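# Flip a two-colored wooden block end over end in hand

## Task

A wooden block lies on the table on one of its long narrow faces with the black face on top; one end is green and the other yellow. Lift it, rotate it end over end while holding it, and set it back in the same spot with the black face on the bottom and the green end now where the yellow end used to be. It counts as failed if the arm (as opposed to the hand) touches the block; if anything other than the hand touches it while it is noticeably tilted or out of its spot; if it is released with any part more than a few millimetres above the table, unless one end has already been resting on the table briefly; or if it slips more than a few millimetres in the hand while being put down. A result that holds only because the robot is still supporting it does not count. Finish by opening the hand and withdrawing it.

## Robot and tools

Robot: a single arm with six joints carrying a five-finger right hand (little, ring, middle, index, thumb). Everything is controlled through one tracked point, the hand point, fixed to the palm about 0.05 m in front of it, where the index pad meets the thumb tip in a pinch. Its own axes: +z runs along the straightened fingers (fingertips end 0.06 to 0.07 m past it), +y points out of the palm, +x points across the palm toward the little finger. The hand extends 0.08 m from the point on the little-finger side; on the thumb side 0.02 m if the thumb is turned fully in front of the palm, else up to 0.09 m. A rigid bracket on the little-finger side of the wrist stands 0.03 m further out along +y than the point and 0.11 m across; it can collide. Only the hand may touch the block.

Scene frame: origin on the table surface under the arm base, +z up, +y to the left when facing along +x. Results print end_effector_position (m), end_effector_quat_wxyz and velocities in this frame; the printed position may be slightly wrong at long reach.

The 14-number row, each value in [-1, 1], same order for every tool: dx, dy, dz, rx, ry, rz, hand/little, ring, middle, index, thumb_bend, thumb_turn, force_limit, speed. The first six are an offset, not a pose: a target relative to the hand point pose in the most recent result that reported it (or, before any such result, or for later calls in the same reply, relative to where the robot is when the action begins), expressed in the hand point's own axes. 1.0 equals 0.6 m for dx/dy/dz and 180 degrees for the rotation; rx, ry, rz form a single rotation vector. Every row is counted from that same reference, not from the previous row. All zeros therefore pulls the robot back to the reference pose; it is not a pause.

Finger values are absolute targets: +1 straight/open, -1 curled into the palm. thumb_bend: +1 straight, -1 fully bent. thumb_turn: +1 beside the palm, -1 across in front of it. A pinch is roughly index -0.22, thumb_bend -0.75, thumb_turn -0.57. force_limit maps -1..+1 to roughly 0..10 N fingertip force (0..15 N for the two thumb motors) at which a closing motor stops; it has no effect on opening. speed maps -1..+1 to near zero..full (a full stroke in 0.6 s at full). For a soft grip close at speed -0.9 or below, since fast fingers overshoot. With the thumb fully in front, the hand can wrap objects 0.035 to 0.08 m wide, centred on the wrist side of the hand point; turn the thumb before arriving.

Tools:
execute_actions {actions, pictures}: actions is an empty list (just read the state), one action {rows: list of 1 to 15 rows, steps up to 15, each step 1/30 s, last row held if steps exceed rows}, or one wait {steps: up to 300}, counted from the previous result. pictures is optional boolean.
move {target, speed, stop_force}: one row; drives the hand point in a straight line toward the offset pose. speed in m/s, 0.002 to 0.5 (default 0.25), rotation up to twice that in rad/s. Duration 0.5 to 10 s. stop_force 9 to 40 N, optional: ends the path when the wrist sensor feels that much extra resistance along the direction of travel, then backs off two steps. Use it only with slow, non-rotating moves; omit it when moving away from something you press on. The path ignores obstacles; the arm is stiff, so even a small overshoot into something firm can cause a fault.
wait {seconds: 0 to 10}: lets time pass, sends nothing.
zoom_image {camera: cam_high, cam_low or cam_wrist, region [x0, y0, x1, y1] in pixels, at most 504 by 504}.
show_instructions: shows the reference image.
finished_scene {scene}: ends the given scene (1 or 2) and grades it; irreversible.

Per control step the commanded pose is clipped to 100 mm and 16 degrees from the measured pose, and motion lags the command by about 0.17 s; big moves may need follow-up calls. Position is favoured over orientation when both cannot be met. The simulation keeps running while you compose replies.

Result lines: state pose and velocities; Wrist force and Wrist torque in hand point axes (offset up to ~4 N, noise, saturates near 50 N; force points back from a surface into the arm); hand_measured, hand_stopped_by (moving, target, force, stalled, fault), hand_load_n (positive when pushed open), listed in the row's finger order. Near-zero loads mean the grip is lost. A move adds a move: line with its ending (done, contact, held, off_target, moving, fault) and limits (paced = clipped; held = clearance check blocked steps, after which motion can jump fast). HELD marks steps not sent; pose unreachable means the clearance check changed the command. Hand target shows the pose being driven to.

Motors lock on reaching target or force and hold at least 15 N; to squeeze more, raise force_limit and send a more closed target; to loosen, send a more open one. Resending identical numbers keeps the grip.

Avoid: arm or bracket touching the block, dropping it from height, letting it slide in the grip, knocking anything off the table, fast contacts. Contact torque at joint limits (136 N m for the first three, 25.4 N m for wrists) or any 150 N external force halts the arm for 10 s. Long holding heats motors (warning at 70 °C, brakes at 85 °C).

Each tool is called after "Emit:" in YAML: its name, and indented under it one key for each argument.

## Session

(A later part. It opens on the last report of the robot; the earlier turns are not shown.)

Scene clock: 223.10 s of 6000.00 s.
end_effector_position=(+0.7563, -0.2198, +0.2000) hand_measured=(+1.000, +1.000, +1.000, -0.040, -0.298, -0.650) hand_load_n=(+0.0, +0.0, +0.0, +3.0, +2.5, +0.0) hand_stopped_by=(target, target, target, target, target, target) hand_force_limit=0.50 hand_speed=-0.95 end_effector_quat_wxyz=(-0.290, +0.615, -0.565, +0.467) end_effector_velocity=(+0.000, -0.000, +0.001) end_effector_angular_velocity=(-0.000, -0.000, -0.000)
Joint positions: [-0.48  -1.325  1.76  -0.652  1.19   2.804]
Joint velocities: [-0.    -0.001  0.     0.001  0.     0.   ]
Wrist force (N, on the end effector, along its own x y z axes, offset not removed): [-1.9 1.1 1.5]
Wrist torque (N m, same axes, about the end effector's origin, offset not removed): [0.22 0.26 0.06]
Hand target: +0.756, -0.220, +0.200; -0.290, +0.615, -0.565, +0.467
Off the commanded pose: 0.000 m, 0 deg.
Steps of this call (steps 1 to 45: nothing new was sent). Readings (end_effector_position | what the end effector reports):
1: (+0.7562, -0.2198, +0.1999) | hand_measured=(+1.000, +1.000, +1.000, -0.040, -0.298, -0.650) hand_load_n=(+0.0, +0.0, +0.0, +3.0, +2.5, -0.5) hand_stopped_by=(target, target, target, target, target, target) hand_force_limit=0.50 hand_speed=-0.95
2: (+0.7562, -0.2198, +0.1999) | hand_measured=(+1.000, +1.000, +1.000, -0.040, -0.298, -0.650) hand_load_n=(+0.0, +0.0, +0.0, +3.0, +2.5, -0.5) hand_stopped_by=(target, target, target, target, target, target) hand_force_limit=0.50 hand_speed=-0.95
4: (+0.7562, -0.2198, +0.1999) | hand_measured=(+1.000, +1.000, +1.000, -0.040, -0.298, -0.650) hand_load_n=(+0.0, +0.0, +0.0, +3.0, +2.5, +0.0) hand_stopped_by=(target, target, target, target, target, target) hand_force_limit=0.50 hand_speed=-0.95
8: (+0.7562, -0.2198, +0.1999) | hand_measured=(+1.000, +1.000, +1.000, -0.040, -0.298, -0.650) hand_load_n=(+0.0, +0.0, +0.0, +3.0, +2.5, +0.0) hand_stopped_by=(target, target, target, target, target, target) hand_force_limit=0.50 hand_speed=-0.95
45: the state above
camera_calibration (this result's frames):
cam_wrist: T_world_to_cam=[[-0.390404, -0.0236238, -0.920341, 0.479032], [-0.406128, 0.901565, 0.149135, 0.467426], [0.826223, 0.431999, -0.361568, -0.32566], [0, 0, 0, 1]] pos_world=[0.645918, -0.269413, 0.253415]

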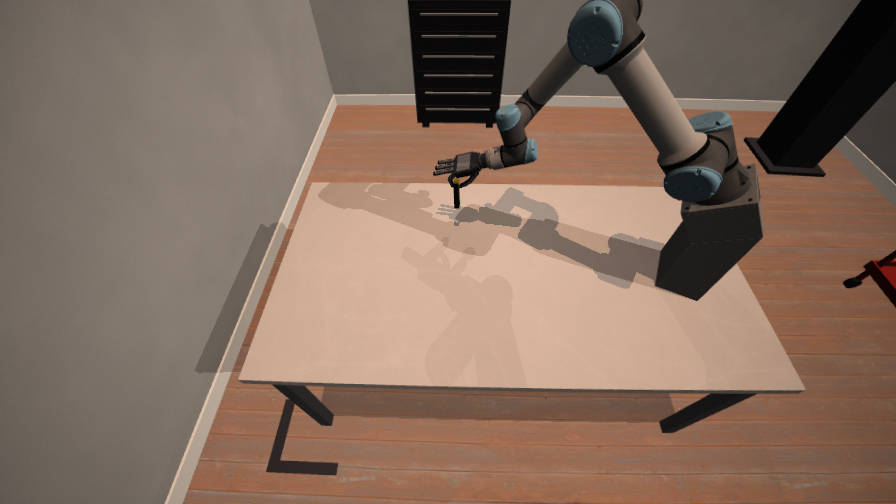

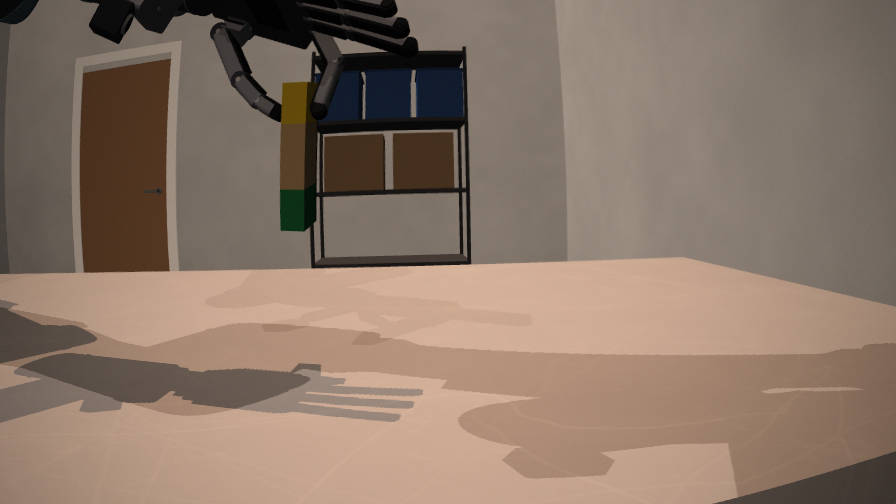

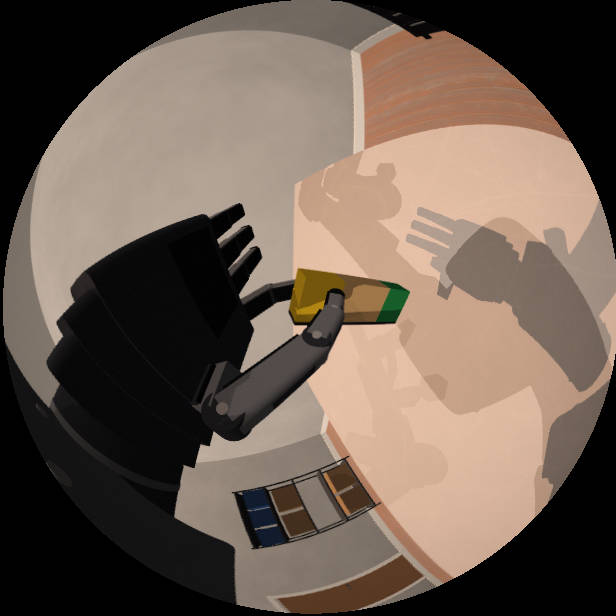

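Emit:
move:
  target: [0,0,0,0.016,-0.200,0.458, 1,1,1,-0.3,-0.30,-0.65, 0.4,-0.9]
  speed: 0.15

Scene clock: 245.40 s of 6000.00 s.
end_effector_position=(+0.7560, -0.2198, +0.1999) hand_measured=(+1.000, +1.000, +1.000, -0.054, -0.298, -0.650) hand_load_n=(+0.0, +0.0, +0.0, +7.0, +5.0, -1.0) hand_stopped_by=(target, target, target, force, target, target) hand_force_limit=0.40 hand_speed=-0.90 end_effector_quat_wxyz=(+0.680, -0.196, +0.706, +0.018) end_effector_velocity=(+0.000, -0.001, -0.000) end_effector_angular_velocity=(+0.012, -0.006, -0.000)
Joint positions: [-0.688 -0.986  1.62  -1.431  0.55   4.753]
Joint velocities: [ 0.001  0.008 -0.001 -0.024  0.003  0.025]
Wrist force (N, on the end effector, along its own x y z axes, offset not removed): [-0.9 -0.1 2.0]
Wrist torque (N m, same axes, about the end effector's origin, offset not removed): [-0.02 0.20 0.01]
Hand target: +0.756, -0.220, +0.200; +0.681, -0.195, +0.706, +0.018
Off the commanded pose: 0.000 m, 0 deg.
After step 90, 13.63 s passed at rest.
move: done
camera_calibration (this result's frames):
cam_wrist: T_world_to_cam=[[-0.281707, 0.957116, -0.0676021, 0.441813], [-0.514104, -0.091076, 0.852879, 0.190108], [0.810147, 0.275016, 0.517714, -0.523525], [0, 0, 0, 1]] pos_world=[0.64633, -0.261574, 0.138765]

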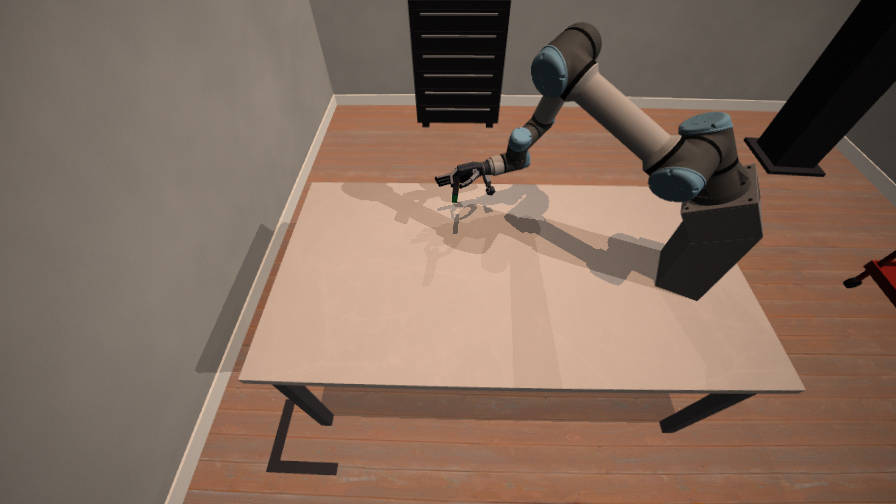

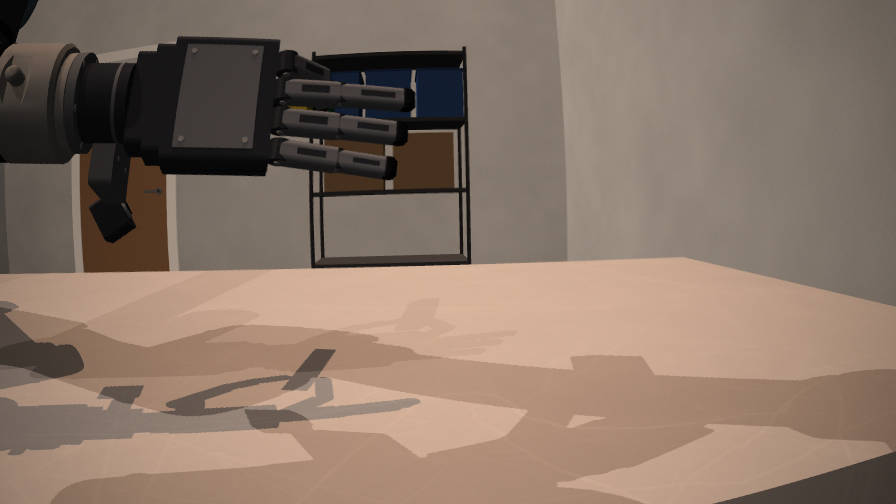

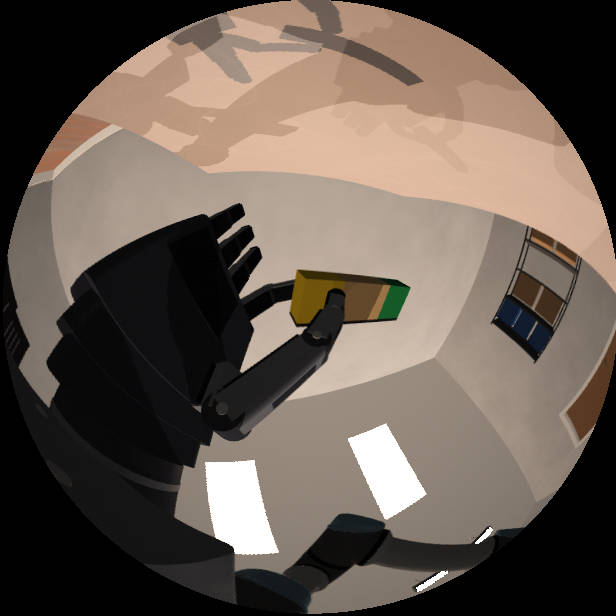

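Now loosen again to let it swing.

Emit:
execute_actions:
  actions:
    - {"rows": [[0,0,0,0,0,0, 1,1,1,-0.040,-0.30,-0.65, 0.4,-0.95]], "steps": 15}
  pictures: false

Emit:
wait:
  seconds: 1.5

Scene clock: 250.97 s of 6000.00 s.
end_effector_position=(+0.7560, -0.2198, +0.1999) hand_measured=(+1.000, +1.000, +1.000, -0.040, -0.298, -0.650) hand_load_n=(+0.0, +0.0, +0.0, +3.0, +2.0, -0.5) hand_stopped_by=(target, target, target, target, target, target) hand_force_limit=0.40 hand_speed=-0.95 end_effector_quat_wxyz=(+0.680, -0.196, +0.706, +0.018) end_effector_velocity=(+0.001, +0.000, +0.001) end_effector_angular_velocity=(-0.001, -0.001, +0.001)
Joint positions: [-0.688 -0.986  1.62  -1.431  0.55   4.753]
Joint velocities: [ 0.    -0.001 -0.001  0.    -0.001 -0.001]
Wrist force (N, on the end effector, along its own x y z axes, offset not removed): [0.5 -0.8 2.2]
Wrist torque (N m, same axes, about the end effector's origin, offset not removed): [-0.07 -0.07 0.11]
Hand target: +0.756, -0.220, +0.200; +0.680, -0.196, +0.706, +0.018
Off the commanded pose: 0.000 m, 0 deg.
Steps of this call (steps 1 to 90: nothing new was sent; then 2.07 s passed at rest; steps 91 to 105: all 15 steps of this action). Readings (end_effector_position | what the end effector reports):
91: (+0.7560, -0.2199, +0.1999) | hand_measured=(+1.000, +1.000, +1.000, -0.054, -0.298, -0.650) hand_load_n=(+0.0, +0.0, +0.0, +7.0, +5.0, -1.0) hand_stopped_by=(target, target, target, moving, target, target) hand_force_limit=0.40 hand_speed=-0.95
92: (+0.7560, -0.2199, +0.1999) | hand_measured=(+1.000, +1.000, +1.000, -0.054, -0.298, -0.650) hand_load_n=(+0.0, +0.0, +0.0, +7.0, +5.0, -1.0) hand_stopped_by=(target, target, target, moving, target, target) hand_force_limit=0.40 hand_speed=-0.95
94: (+0.7560, -0.2198, +0.1998) | hand_measured=(+1.000, +1.000, +1.000, -0.052, -0.298, -0.650) hand_load_n=(+0.0, +0.0, +0.0, +6.0, +4.5, -1.0) hand_stopped_by=(target, target, target, moving, target, target) hand_force_limit=0.40 hand_speed=-0.95
98: (+0.7560, -0.2198, +0.1999) | hand_measured=(+1.000, +1.000, +1.000, -0.040, -0.298, -0.650) hand_load_n=(+0.0, +0.0, +0.0, +3.5, +2.5, -0.5) hand_stopped_by=(target, target, target, moving, target, target) hand_force_limit=0.40 hand_speed=-0.95
105: the state above

Scene clock: 252.47 s of 6000.00 s.
end_effector_position=(+0.7560, -0.2198, +0.1999) hand_measured=(+1.000, +1.000, +1.000, -0.040, -0.298, -0.650) hand_load_n=(+0.0, +0.0, +0.0, +3.0, +2.0, -0.5) hand_stopped_by=(target, target, target, target, target, target) hand_force_limit=0.40 hand_speed=-0.95 end_effector_quat_wxyz=(+0.680, -0.196, +0.706, +0.018) end_effector_velocity=(+0.000, -0.000, +0.001) end_effector_angular_velocity=(-0.001, -0.000, +0.001)
Joint positions: [-0.688 -0.986  1.62  -1.431  0.55   4.753]
Joint velocities: [-0.    -0.001  0.     0.    -0.001 -0.001]
Wrist force (N, on the end effector, along its own x y z axes, offset not removed): [0.0 0.4 2.8]
Wrist torque (N m, same axes, about the end effector's origin, offset not removed): [0.04 0.09 0.10]
Hand target: +0.756, -0.220, +0.200; +0.680, -0.196, +0.706, +0.018
Off the commanded pose: 0.000 m, 0 deg.
Steps of this call (steps 1 to 45: nothing new was sent). Readings (end_effector_position | what the end effector reports):
1: (+0.7560, -0.2198, +0.1999) | hand_measured=(+1.000, +1.000, +1.000, -0.040, -0.298, -0.650) hand_load_n=(+0.0, +0.0, +0.0, +3.0, +2.0, -0.5) hand_stopped_by=(target, target, target, target, target, target) hand_force_limit=0.40 hand_speed=-0.95
2: (+0.7560, -0.2198, +0.1999) | hand_measured=(+1.000, +1.000, +1.000, -0.040, -0.298, -0.650) hand_load_n=(+0.0, +0.0, +0.0, +3.0, +2.0, -0.5) hand_stopped_by=(target, target, target, target, target, target) hand_force_limit=0.40 hand_speed=-0.95
4: (+0.7560, -0.2198, +0.1999) | hand_measured=(+1.000, +1.000, +1.000, -0.040, -0.298, -0.650) hand_load_n=(+0.0, +0.0, +0.0, +3.0, +2.0, -0.5) hand_stopped_by=(target, target, target, target, target, target) hand_force_limit=0.40 hand_speed=-0.95
8: (+0.7560, -0.2198, +0.1999) | hand_measured=(+1.000, +1.000, +1.000, -0.040, -0.298, -0.650) hand_load_n=(+0.0, +0.0, +0.0, +3.0, +2.0, -0.5) hand_stopped_by=(target, target, target, target, target, target) hand_force_limit=0.40 hand_speed=-0.95
45: the state above
camera_calibration (this result's frames):
cam_wrist: T_world_to_cam=[[-0.281707, 0.957116, -0.0676022, 0.441813], [-0.514104, -0.0910763, 0.852878, 0.190108], [0.810147, 0.275017, 0.517714, -0.523525], [0, 0, 0, 1]] pos_world=[0.646329, -0.261574, 0.138765]

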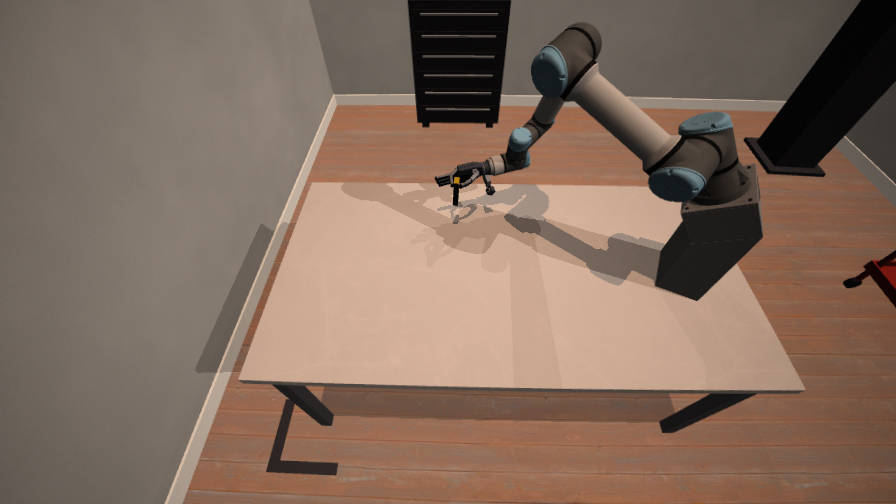

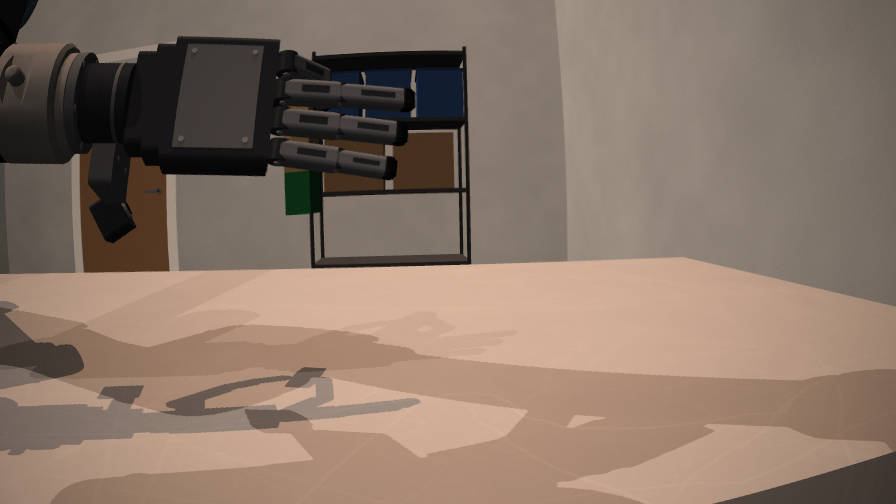

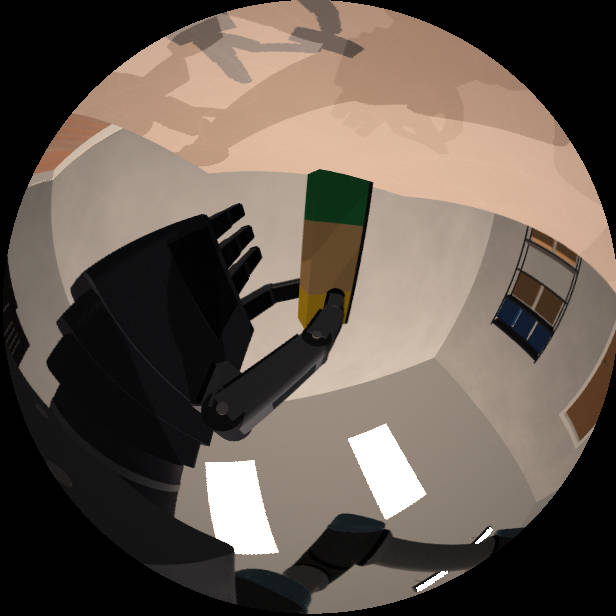

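Emit:
execute_actions:
  actions:
    - {"rows": [[0,0,0,0,0,0, 1,1,1,-0.3,-0.30,-0.65, 0.5,-0.9]], "steps": 10}
  pictures: false

Emit:
execute_actions:
  actions:
    - {"rows": [[0,0,0,0,0,0, 1,1,0.08,-0.3,-0.30,-0.65, -0.6,0.3]], "steps": 15}
  pictures: false

Emit:
execute_actions:
  actions:
    - {"rows": [[0,0,0,0,0,0, 1,1,-0.25,-0.3,-0.30,-0.65, -0.6,-0.9]], "steps": 15}
  pictures: false

Emit:
execute_actions:
  actions:
    - {"steps": 30}
  pictures: false

Scene clock: 266.47 s of 6000.00 s.
end_effector_position=(+0.7560, -0.2198, +0.1999) hand_measured=(+1.000, +1.000, +1.000, -0.058, -0.296, -0.650) hand_load_n=(+0.0, +0.0, +0.0, +8.5, +6.0, -1.0) hand_stopped_by=(target, target, target, force, target, target) hand_force_limit=0.50 hand_speed=-0.90 end_effector_quat_wxyz=(+0.680, -0.196, +0.706, +0.018) end_effector_velocity=(-0.000, +0.000, +0.000) end_effector_angular_velocity=(+0.000, +0.001, +0.001)
Joint positions: [-0.688 -0.986  1.62  -1.431  0.55   4.753]
Joint velocities: [-0.    -0.     0.001 -0.    -0.001  0.   ]
Wrist force (N, on the end effector, along its own x y z axes, offset not removed): [0.0 -1.1 1.4]
Wrist torque (N m, same axes, about the end effector's origin, offset not removed): [-0.04 0.01 0.01]
Hand target: +0.756, -0.220, +0.200; +0.680, -0.196, +0.706, +0.018
Off the commanded pose: 0.000 m, 0 deg.
Steps of this call (steps 1 to 90: nothing new was sent; then 10.67 s passed at rest; steps 91 to 100: all 10 steps of this action). Readings (end_effector_position | what the end effector reports):
91: (+0.7560, -0.2198, +0.1999) | hand_measured=(+1.000, +1.000, +1.000, -0.040, -0.298, -0.650) hand_load_n=(+0.0, +0.0, +0.0, +3.0, +2.0, -0.5) hand_stopped_by=(target, target, target, moving, target, target) hand_force_limit=0.50 hand_speed=-0.90
92: (+0.7560, -0.2198, +0.1999) | hand_measured=(+1.000, +1.000, +1.000, -0.040, -0.298, -0.650) hand_load_n=(+0.0, +0.0, +0.0, +3.0, +2.0, -0.5) hand_stopped_by=(target, target, target, moving, target, target) hand_force_limit=0.50 hand_speed=-0.90
94: (+0.7560, -0.2198, +0.1999) | hand_measured=(+1.000, +1.000, +1.000, -0.044, -0.298, -0.650) hand_load_n=(+0.0, +0.0, +0.0, +4.5, +3.0, -0.5) hand_stopped_by=(target, target, target, moving, target, target) hand_force_limit=0.50 hand_speed=-0.90
98: (+0.7560, -0.2198, +0.1999) | hand_measured=(+1.000, +1.000, +1.000, -0.058, -0.296, -0.650) hand_load_n=(+0.0, +0.0, +0.0, +8.5, +6.0, -1.0) hand_stopped_by=(target, target, target, force, target, target) hand_force_limit=0.50 hand_speed=-0.90
100: the state above

Scene clock: 266.97 s of 6000.00 s.
end_effector_position=(+0.7560, -0.2198, +0.1999) hand_measured=(+1.000, +1.000, +0.140, -0.058, -0.296, -0.650) hand_load_n=(+0.0, +0.0, -0.5, +8.5, +6.0, -1.0) hand_stopped_by=(target, target, moving, force, target, target) hand_force_limit=-0.60 hand_speed=0.30 end_effector_quat_wxyz=(+0.680, -0.196, +0.706, +0.018) end_effector_velocity=(-0.001, -0.001, -0.001) end_effector_angular_velocity=(-0.002, +0.001, -0.001)
Joint positions: [-0.688 -0.986  1.62  -1.431  0.55   4.753]
Joint velocities: [-0.001  0.001  0.    -0.001 -0.    -0.002]
Wrist force (N, on the end effector, along its own x y z axes, offset not removed): [-1.0 -0.8 2.2]
Wrist torque (N m, same axes, about the end effector's origin, offset not removed): [-0.06 0.15 -0.02]
Hand target: +0.756, -0.220, +0.200; +0.680, -0.196, +0.706, +0.018
Off the commanded pose: 0.000 m, 0 deg.
Steps of this call (steps 1 to 15: all 15 steps of this action). Readings (end_effector_position | what the end effector reports):
1: (+0.7560, -0.2198, +0.1999) | hand_measured=(+1.000, +1.000, +1.000, -0.058, -0.296, -0.650) hand_load_n=(+0.0, +0.0, +0.0, +8.5, +6.0, -1.0) hand_stopped_by=(target, target, moving, force, target, target) hand_force_limit=-0.60 hand_speed=0.30
2: (+0.7560, -0.2198, +0.1999) | hand_measured=(+1.000, +1.000, +1.000, -0.058, -0.296, -0.650) hand_load_n=(+0.0, +0.0, +0.0, +8.5, +6.0, -1.0) hand_stopped_by=(target, target, moving, force, target, target) hand_force_limit=-0.60 hand_speed=0.30
4: (+0.7560, -0.2198, +0.1999) | hand_measured=(+1.000, +1.000, +0.934, -0.058, -0.296, -0.650) hand_load_n=(+0.0, +0.0, -0.5, +8.5, +6.0, -1.0) hand_stopped_by=(target, target, moving, force, target, target) hand_force_limit=-0.60 hand_speed=0.30
8: (+0.7560, -0.2198, +0.1999) | hand_measured=(+1.000, +1.000, +0.646, -0.058, -0.296, -0.650) hand_load_n=(+0.0, +0.0, -0.5, +8.5, +6.0, -1.0) hand_stopped_by=(target, target, moving, force, target, target) hand_force_limit=-0.60 hand_speed=0.30
15: the state above

Scene clock: 267.47 s of 6000.00 s.
end_effector_position=(+0.7560, -0.2198, +0.1999) hand_measured=(+1.000, +1.000, +0.002, -0.058, -0.296, -0.650) hand_load_n=(+0.0, +0.0, +0.0, +8.5, +6.0, -1.0) hand_stopped_by=(target, target, moving, force, target, target) hand_force_limit=-0.60 hand_speed=-0.90 end_effector_quat_wxyz=(+0.680, -0.196, +0.706, +0.018) end_effector_velocity=(+0.000, +0.000, +0.000) end_effector_angular_velocity=(+0.000, -0.000, -0.000)
Joint positions: [-0.688 -0.986  1.62  -1.431  0.55   4.753]
Joint velocities: [ 0.    -0.001 -0.     0.001  0.    -0.   ]
Wrist force (N, on the end effector, along its own x y z axes, offset not removed): [1.6 -0.2 2.0]
Wrist torque (N m, same axes, about the end effector's origin, offset not removed): [0.07 -0.25 0.14]
Hand target: +0.756, -0.220, +0.200; +0.680, -0.196, +0.706, +0.018
Off the commanded pose: 0.000 m, 0 deg.
Steps of this call (steps 1 to 15: all 15 steps of this action). Readings (end_effector_position | what the end effector reports):
1: (+0.7560, -0.2198, +0.1999) | hand_measured=(+1.000, +1.000, +0.086, -0.058, -0.296, -0.650) hand_load_n=(+0.0, +0.0, +0.0, +8.5, +6.0, -1.0) hand_stopped_by=(target, target, moving, force, target, target) hand_force_limit=-0.60 hand_speed=-0.90
2: (+0.7560, -0.2198, +0.1999) | hand_measured=(+1.000, +1.000, +0.074, -0.058, -0.296, -0.650) hand_load_n=(+0.0, +0.0, +0.0, +8.5, +6.0, -1.0) hand_stopped_by=(target, target, moving, force, target, target) hand_force_limit=-0.60 hand_speed=-0.90
4: (+0.7560, -0.2198, +0.1999) | hand_measured=(+1.000, +1.000, +0.064, -0.058, -0.296, -0.650) hand_load_n=(+0.0, +0.0, +0.0, +8.5, +6.0, -1.0) hand_stopped_by=(target, target, moving, force, target, target) hand_force_limit=-0.60 hand_speed=-0.90
8: (+0.7560, -0.2198, +0.1999) | hand_measured=(+1.000, +1.000, +0.042, -0.058, -0.296, -0.650) hand_load_n=(+0.0, +0.0, +0.0, +8.5, +6.0, -1.0) hand_stopped_by=(target, target, moving, force, target, target) hand_force_limit=-0.60 hand_speed=-0.90
15: the state above

Scene clock: 268.47 s of 6000.00 s.
end_effector_position=(+0.7560, -0.2198, +0.1999) hand_measured=(+1.000, +1.000, -0.040, -0.058, -0.296, -0.650) hand_load_n=(+0.0, +0.0, +2.0, +7.5, +7.0, +1.0) hand_stopped_by=(target, target, force, force, target, target) hand_force_limit=-0.60 hand_speed=-0.90 end_effector_quat_wxyz=(+0.680, -0.196, +0.706, +0.018) end_effector_velocity=(+0.000, -0.000, +0.000) end_effector_angular_velocity=(-0.000, -0.001, +0.001)
Joint positions: [-0.688 -0.986  1.62  -1.431  0.55   4.753]
Joint velocities: [-0.001 -0.    -0.001 -0.001 -0.001  0.001]
Wrist force (N, on the end effector, along its own x y z axes, offset not removed): [0.1 -0.7 1.2]
Wrist torque (N m, same axes, about the end effector's origin, offset not removed): [0.00 0.06 0.06]
Hand target: +0.756, -0.220, +0.200; +0.680, -0.196, +0.706, +0.018
Off the commanded pose: 0.000 m, 0 deg.
Steps of this call (steps 1 to 30: nothing new was sent). Readings (end_effector_position | what the end effector reports):
1: (+0.7560, -0.2198, +0.1999) | hand_measured=(+1.000, +1.000, -0.002, -0.058, -0.296, -0.650) hand_load_n=(+0.0, +0.0, +0.0, +8.5, +6.0, -1.0) hand_stopped_by=(target, target, moving, force, target, target) hand_force_limit=-0.60 hand_speed=-0.90
2: (+0.7560, -0.2198, +0.1999) | hand_measured=(+1.000, +1.000, -0.008, -0.058, -0.296, -0.650) hand_load_n=(+0.0, +0.0, +0.0, +8.5, +6.0, -1.0) hand_stopped_by=(target, target, moving, force, target, target) hand_force_limit=-0.60 hand_speed=-0.90
4: (+0.7560, -0.2198, +0.1999) | hand_measured=(+1.000, +1.000, -0.020, -0.058, -0.296, -0.650) hand_load_n=(+0.0, +0.0, +0.0, +8.5, +6.0, -1.0) hand_stopped_by=(target, target, moving, force, target, target) hand_force_limit=-0.60 hand_speed=-0.90
8: (+0.7560, -0.2198, +0.1999) | hand_measured=(+1.000, +1.000, -0.042, -0.058, -0.296, -0.650) hand_load_n=(+0.0, +0.0, +2.5, +7.5, +7.0, +1.0) hand_stopped_by=(target, target, force, force, target, target) hand_force_limit=-0.60 hand_speed=-0.90
30: the state above

Emit:
move:
  target: [0.1982,0.1525,0.0608,-0.016,0.200,-0.458, 1,1,-0.25,-0.3,-0.30,-0.65, -0.6,-0.9]
  speed: 0.15

Emit:
zoom_image:
  camera: "cam_low"
  region: [200, 220, 440, 400]

Emit:
zoom_image:
  camera: "cam_wrist"
  region: [230, 150, 430, 350]

Scene clock: 293.00 s of 6000.00 s.
end_effector_position=(+0.7639, -0.1549, +0.0602) hand_measured=(+1.000, +1.000, -0.040, -0.058, -0.296, -0.650) hand_load_n=(+0.0, +0.0, +2.0, +7.5, +7.0, +1.0) hand_stopped_by=(target, target, force, force, target, target) hand_force_limit=-0.60 hand_speed=-0.90 end_effector_quat_wxyz=(-0.289, +0.616, -0.565, +0.467) end_effector_velocity=(+0.000, -0.000, -0.001) end_effector_angular_velocity=(-0.013, +0.001, -0.000)
Joint positions: [-0.349 -1.013  1.666 -0.86   1.319  2.775]
Joint velocities: [ 0.004  0.002 -0.001 -0.003  0.009 -0.012]
Wrist force (N, on the end effector, along its own x y z axes, offset not removed): [0.1 -0.3 3.0]
Wrist torque (N m, same axes, about the end effector's origin, offset not removed): [-0.05 -0.09 0.08]
Hand target: +0.764, -0.155, +0.060; -0.289, +0.616, -0.565, +0.468
Off the commanded pose: 0.001 m, 0 deg.
After step 90, 15.87 s passed at rest.
move: done
camera_calibration (this result's frames):
cam_wrist: T_world_to_cam=[[-0.390983, -0.0236939, -0.920093, 0.355365], [-0.405986, 0.901601, 0.149301, 0.432738], [0.826019, 0.431919, -0.36213, -0.410326], [0, 0, 0, 1]] pos_world=[0.653564, -0.204509, 0.113769]

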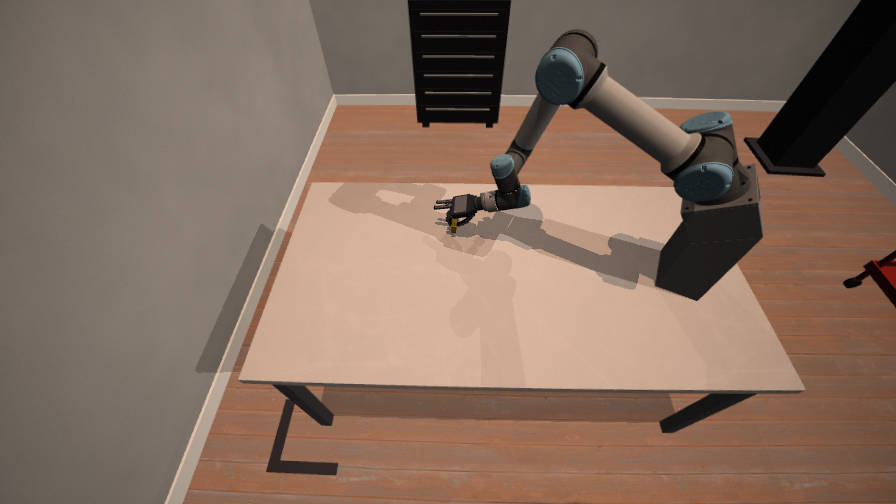

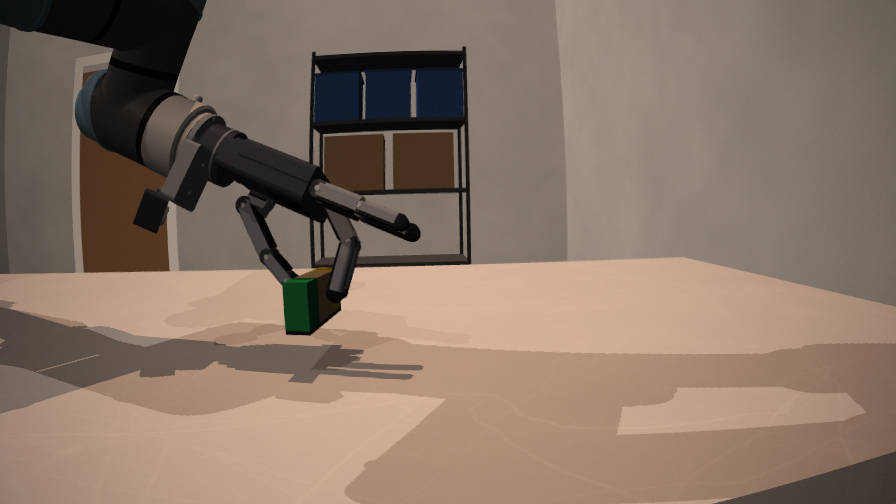

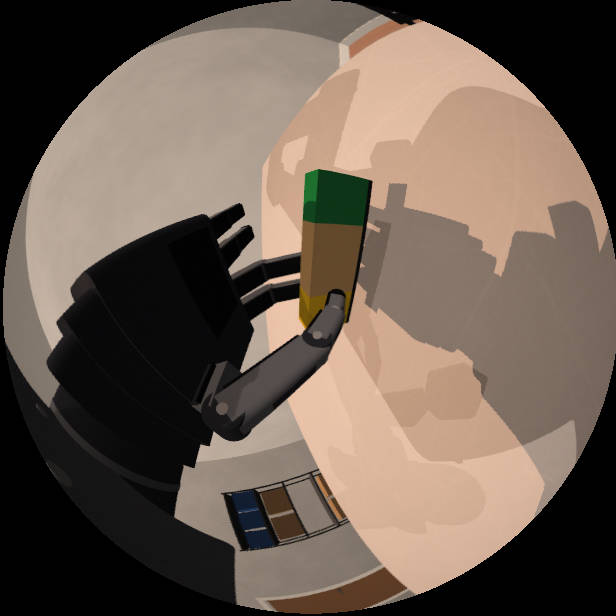

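Region (200, 220, 440, 400) of cam_low's 896x504 image, scaled by 2.100, with more detail than that image has; it fills the top 378 rows of this view, and the rest is white.

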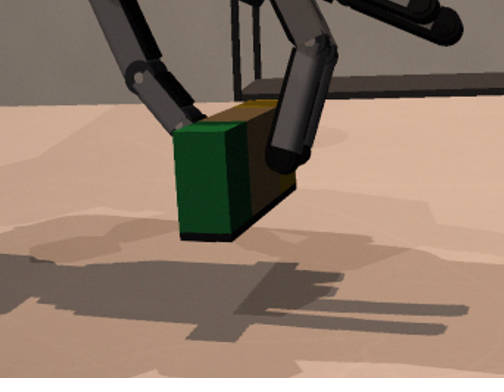

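Region (230, 150, 430, 350) of cam_wrist's 616x616 image, scaled by 2.520, with more detail than that image has.

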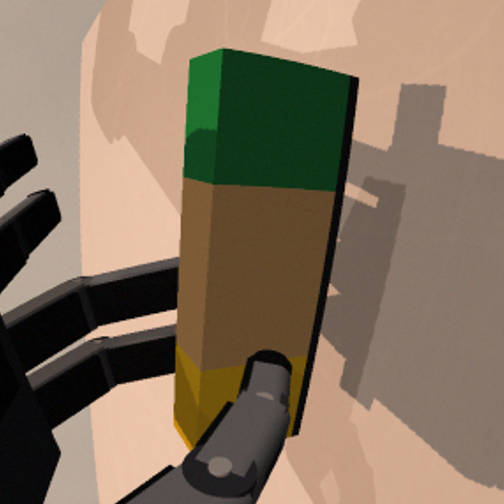

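Emit:
move:
  target: [-0.0112,0.0401,0.0179,0.0002,-0.0022,0.0051, 1,1,-0.25,-0.3,-0.30,-0.65, -0.6,-0.9]
  speed: 0.03

Emit:
zoom_image:
  camera: "cam_low"
  region: [240, 280, 400, 400]

Scene clock: 324.47 s of 6000.00 s.
end_effector_position=(+0.7638, -0.1550, +0.0333) hand_measured=(+1.000, +1.000, -0.040, -0.058, -0.296, -0.650) hand_load_n=(+0.0, +0.0, +2.0, +7.5, +7.0, +1.0) hand_stopped_by=(target, target, force, force, target, target) hand_force_limit=-0.60 hand_speed=-0.90 end_effector_quat_wxyz=(-0.295, +0.613, -0.569, +0.463) end_effector_velocity=(-0.000, +0.000, -0.003) end_effector_angular_velocity=(+0.002, +0.001, +0.000)
Joint positions: [-0.353 -0.952  1.627 -0.881  1.308  2.791]
Joint velocities: [ 0.     0.006 -0.004 -0.    -0.001  0.001]
Wrist force (N, on the end effector, along its own x y z axes, offset not removed): [-0.5 -0.3 1.3]
Wrist torque (N m, same axes, about the end effector's origin, offset not removed): [-0.02 0.08 0.08]
Hand target: +0.764, -0.155, +0.033; -0.295, +0.613, -0.569, +0.463
Off the commanded pose: 0.000 m, 0 deg.
After step 90, 27.23 s passed at rest.
move: done
camera_calibration (this result's frames):
cam_wrist: T_world_to_cam=[[-0.389157, -0.00785524, -0.921138, 0.331667], [-0.406224, 0.898945, 0.163953, 0.436084], [0.826764, 0.437992, -0.353022, -0.419925], [0, 0, 0, 1]] pos_world=[0.653397, -0.205486, 0.0857709]

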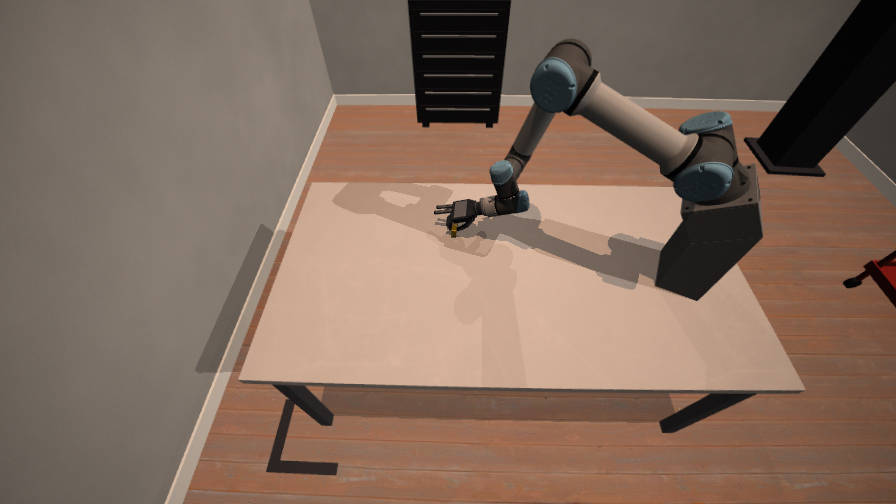

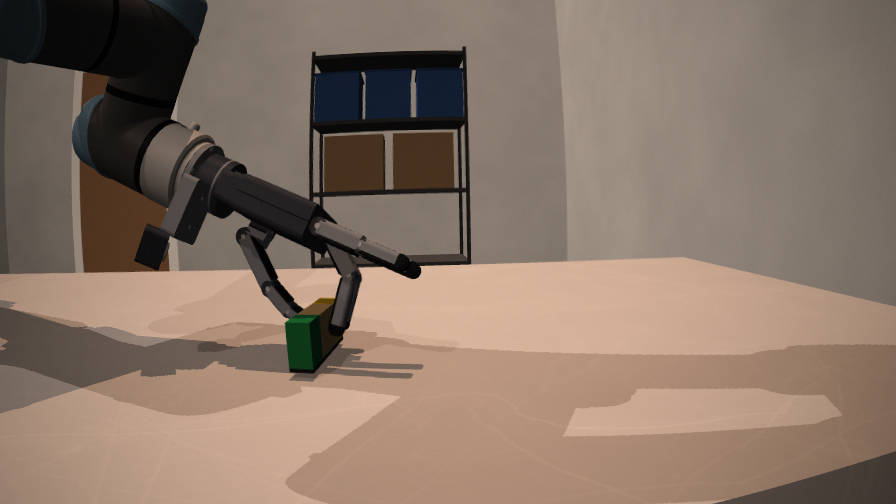

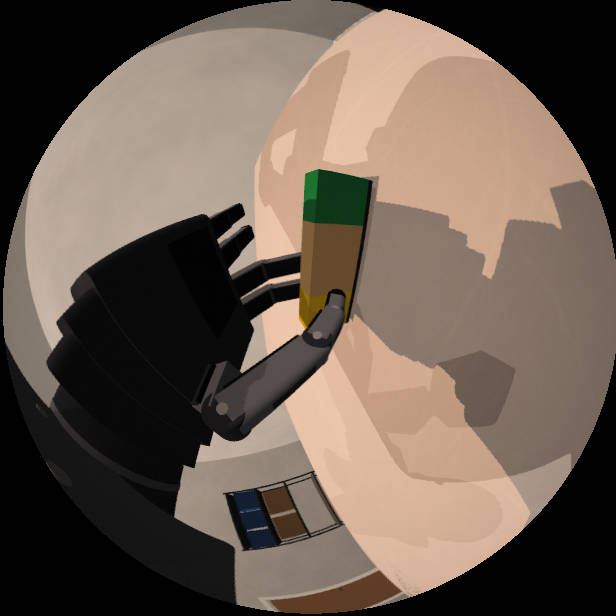

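Region (240, 280, 400, 400) of cam_low's 896x504 image, scaled by 3.150, with more detail than that image has; it fills the top 378 rows of this view, and the rest is white.

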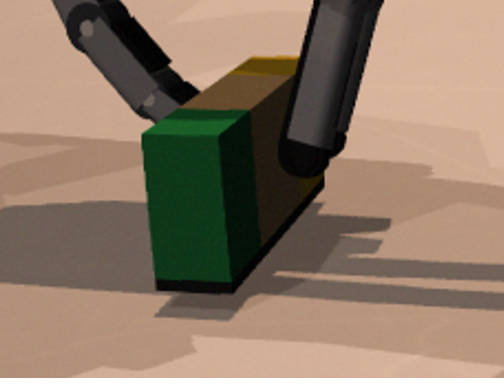

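Emit:
move:
  target: [0.0,0.0077,0.0018,0.0001,-0.0009,0.0020, 1,1,-0.25,-0.3,-0.30,-0.65, -0.6,-0.9]
  speed: 0.006

Emit:
zoom_image:
  camera: "cam_low"
  region: [240, 280, 400, 400]

Scene clock: 345.83 s of 6000.00 s.
end_effector_position=(+0.7629, -0.1559, +0.0289) hand_measured=(+1.000, +1.000, -0.040, -0.058, -0.296, -0.650) hand_load_n=(+0.0, +0.0, +2.0, +7.5, +7.0, +1.0) hand_stopped_by=(target, target, force, force, target, target) hand_force_limit=-0.60 hand_speed=-0.90 end_effector_quat_wxyz=(-0.297, +0.611, -0.570, +0.461) end_effector_velocity=(+0.001, -0.000, +0.000) end_effector_angular_velocity=(+0.002, -0.002, +0.000)
Joint positions: [-0.357 -0.942  1.623 -0.885  1.302  2.798]
Joint velocities: [-0.001  0.    -0.001 -0.001 -0.002  0.003]
Wrist force (N, on the end effector, along its own x y z axes, offset not removed): [-0.6 1.3 3.6]
Wrist torque (N m, same axes, about the end effector's origin, offset not removed): [0.14 0.04 0.10]
Hand target: +0.763, -0.156, +0.029; -0.297, +0.611, -0.570, +0.461
Off the commanded pose: 0.000 m, 0 deg.
After step 90, 17.40 s passed at rest.
move: done
camera_calibration (this result's frames):
cam_wrist: T_world_to_cam=[[-0.388418, -0.00176565, -0.921481, 0.32763], [-0.406433, 0.897802, 0.169597, 0.437119], [0.827009, 0.440395, -0.349441, -0.420173], [0, 0, 0, 1]] pos_world=[0.652404, -0.206825, 0.0809451]

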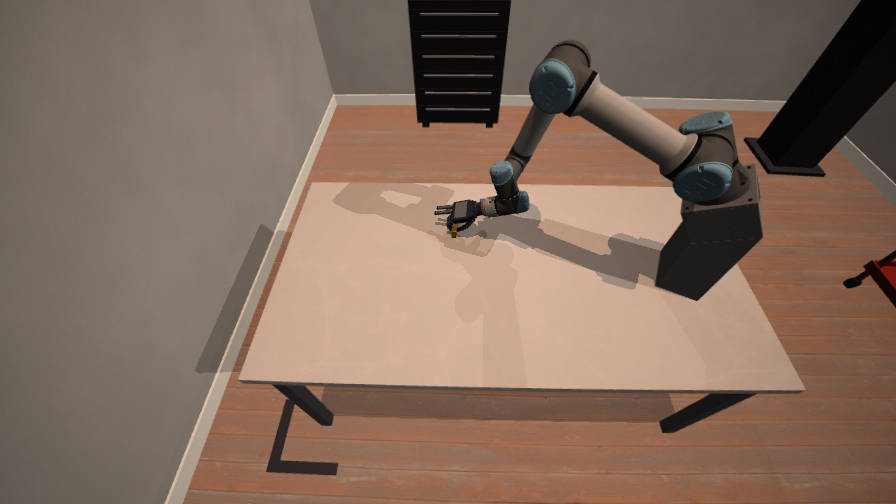

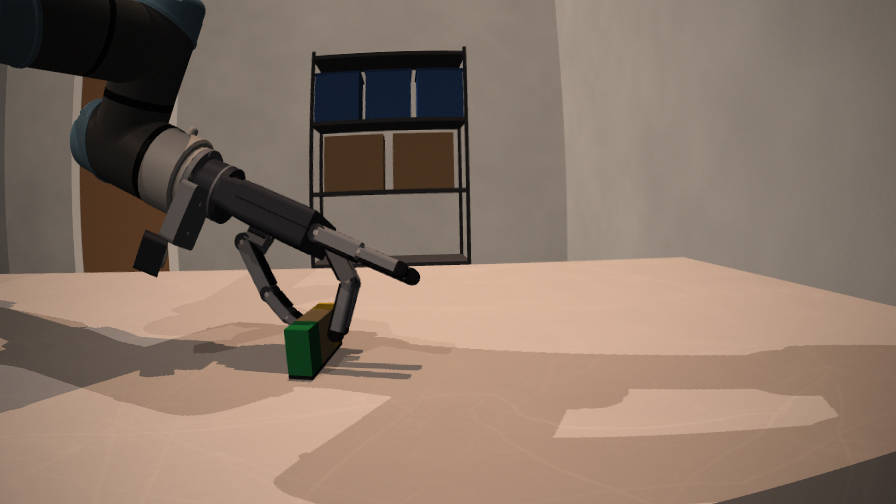

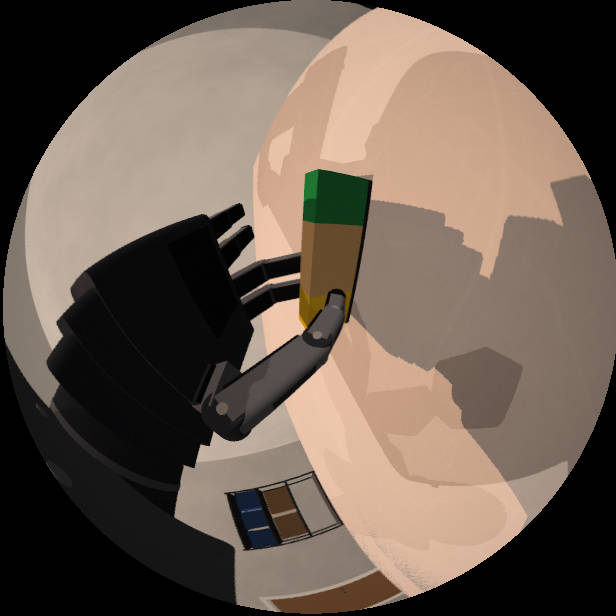

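Region (240, 280, 400, 400) of cam_low's 896x504 image, scaled by 3.150, with more detail than that image has; it fills the top 378 rows of this view, and the rest is white.

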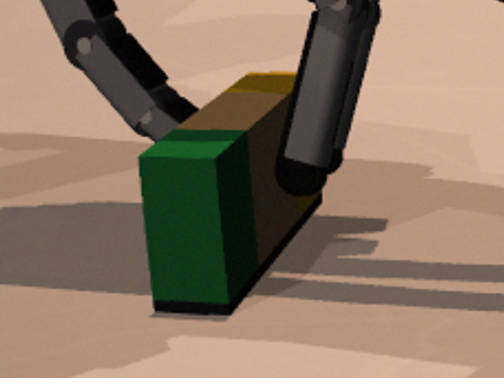

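Emit:
move:
  target: [-0.0004,0.0015,0.0007,0,0,0, 1,1,-0.25,-0.3,-0.30,-0.65, -0.6,-0.9]
  speed: 0.003

Emit:
zoom_image:
  camera: "cam_low"
  region: [240, 280, 400, 400]

Scene clock: 352.53 s of 6000.00 s.
end_effector_position=(+0.7629, -0.1560, +0.0280) hand_measured=(+1.000, +1.000, -0.040, -0.058, -0.296, -0.650) hand_load_n=(+0.0, +0.0, +1.5, +7.0, +4.0, +0.5) hand_stopped_by=(target, target, force, force, target, target) hand_force_limit=-0.60 hand_speed=-0.90 end_effector_quat_wxyz=(-0.297, +0.611, -0.570, +0.461) end_effector_velocity=(+0.000, -0.002, +0.000) end_effector_angular_velocity=(-0.004, -0.000, -0.002)
Joint positions: [-0.357 -0.94   1.621 -0.886  1.302  2.798]
Joint velocities: [-0.001 -0.    -0.001  0.     0.002 -0.002]
Wrist force (N, on the end effector, along its own x y z axes, offset not removed): [4.5 -17.6 -13.6]
Wrist torque (N m, same axes, about the end effector's origin, offset not removed): [-0.17 -0.25 0.15]
Hand target: +0.763, -0.156, +0.028; -0.297, +0.611, -0.570, +0.461
Off the commanded pose: 0.000 m, 0 deg.
After step 90, 3.00 s passed at rest.
move: done
camera_calibration (this result's frames):
cam_wrist: T_world_to_cam=[[-0.388375, -0.00165638, -0.9215, 0.326733], [-0.406415, 0.897796, 0.169674, 0.437286], [0.827038, 0.440408, -0.349355, -0.420545], [0, 0, 0, 1]] pos_world=[0.652421, -0.206841, 0.0799688]

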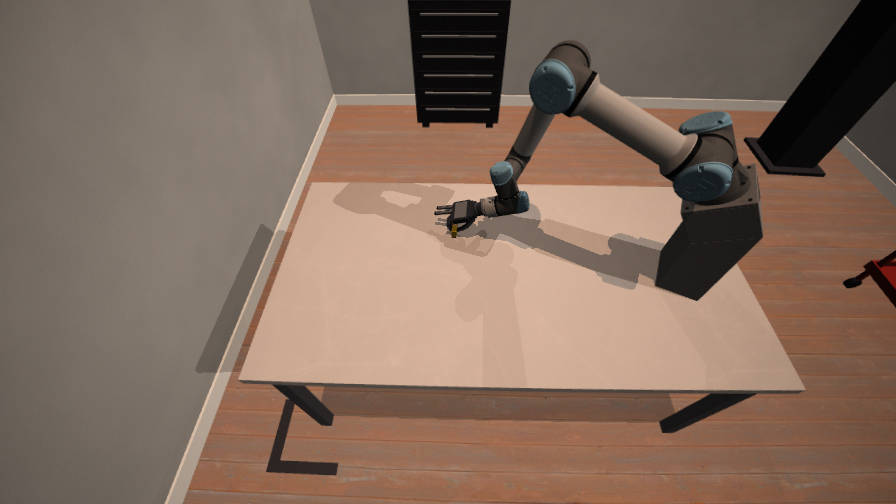

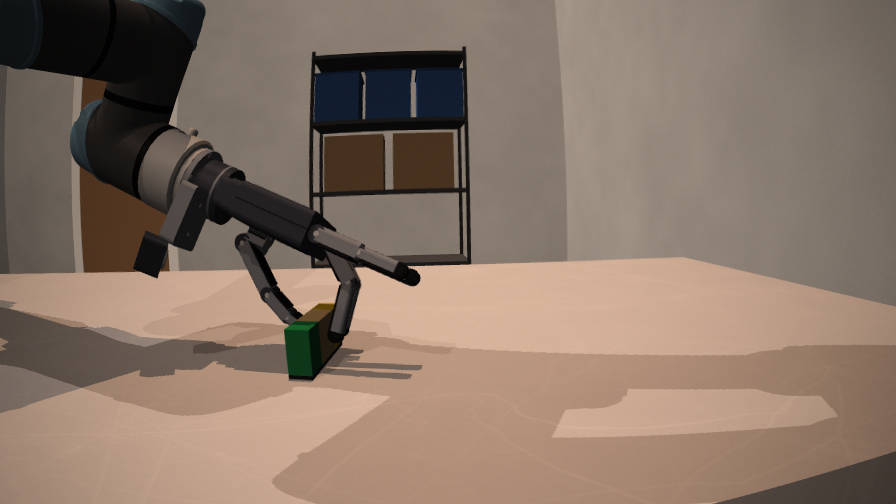

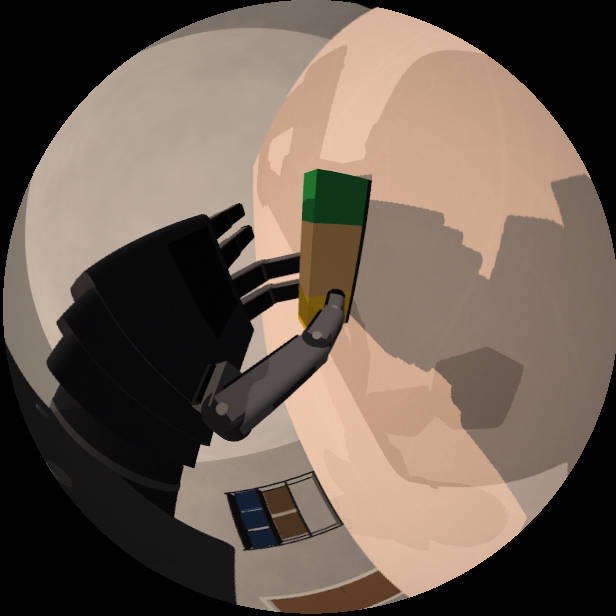

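Region (240, 280, 400, 400) of cam_low's 896x504 image, scaled by 3.150, with more detail than that image has; it fills the top 378 rows of this view, and the rest is white.

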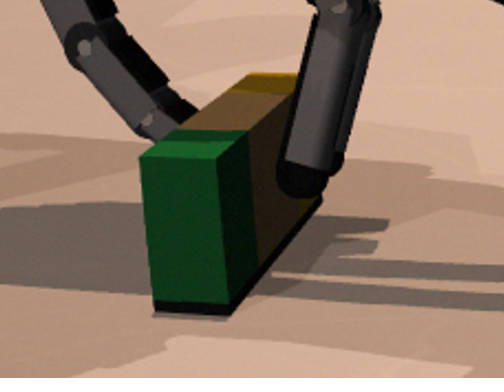

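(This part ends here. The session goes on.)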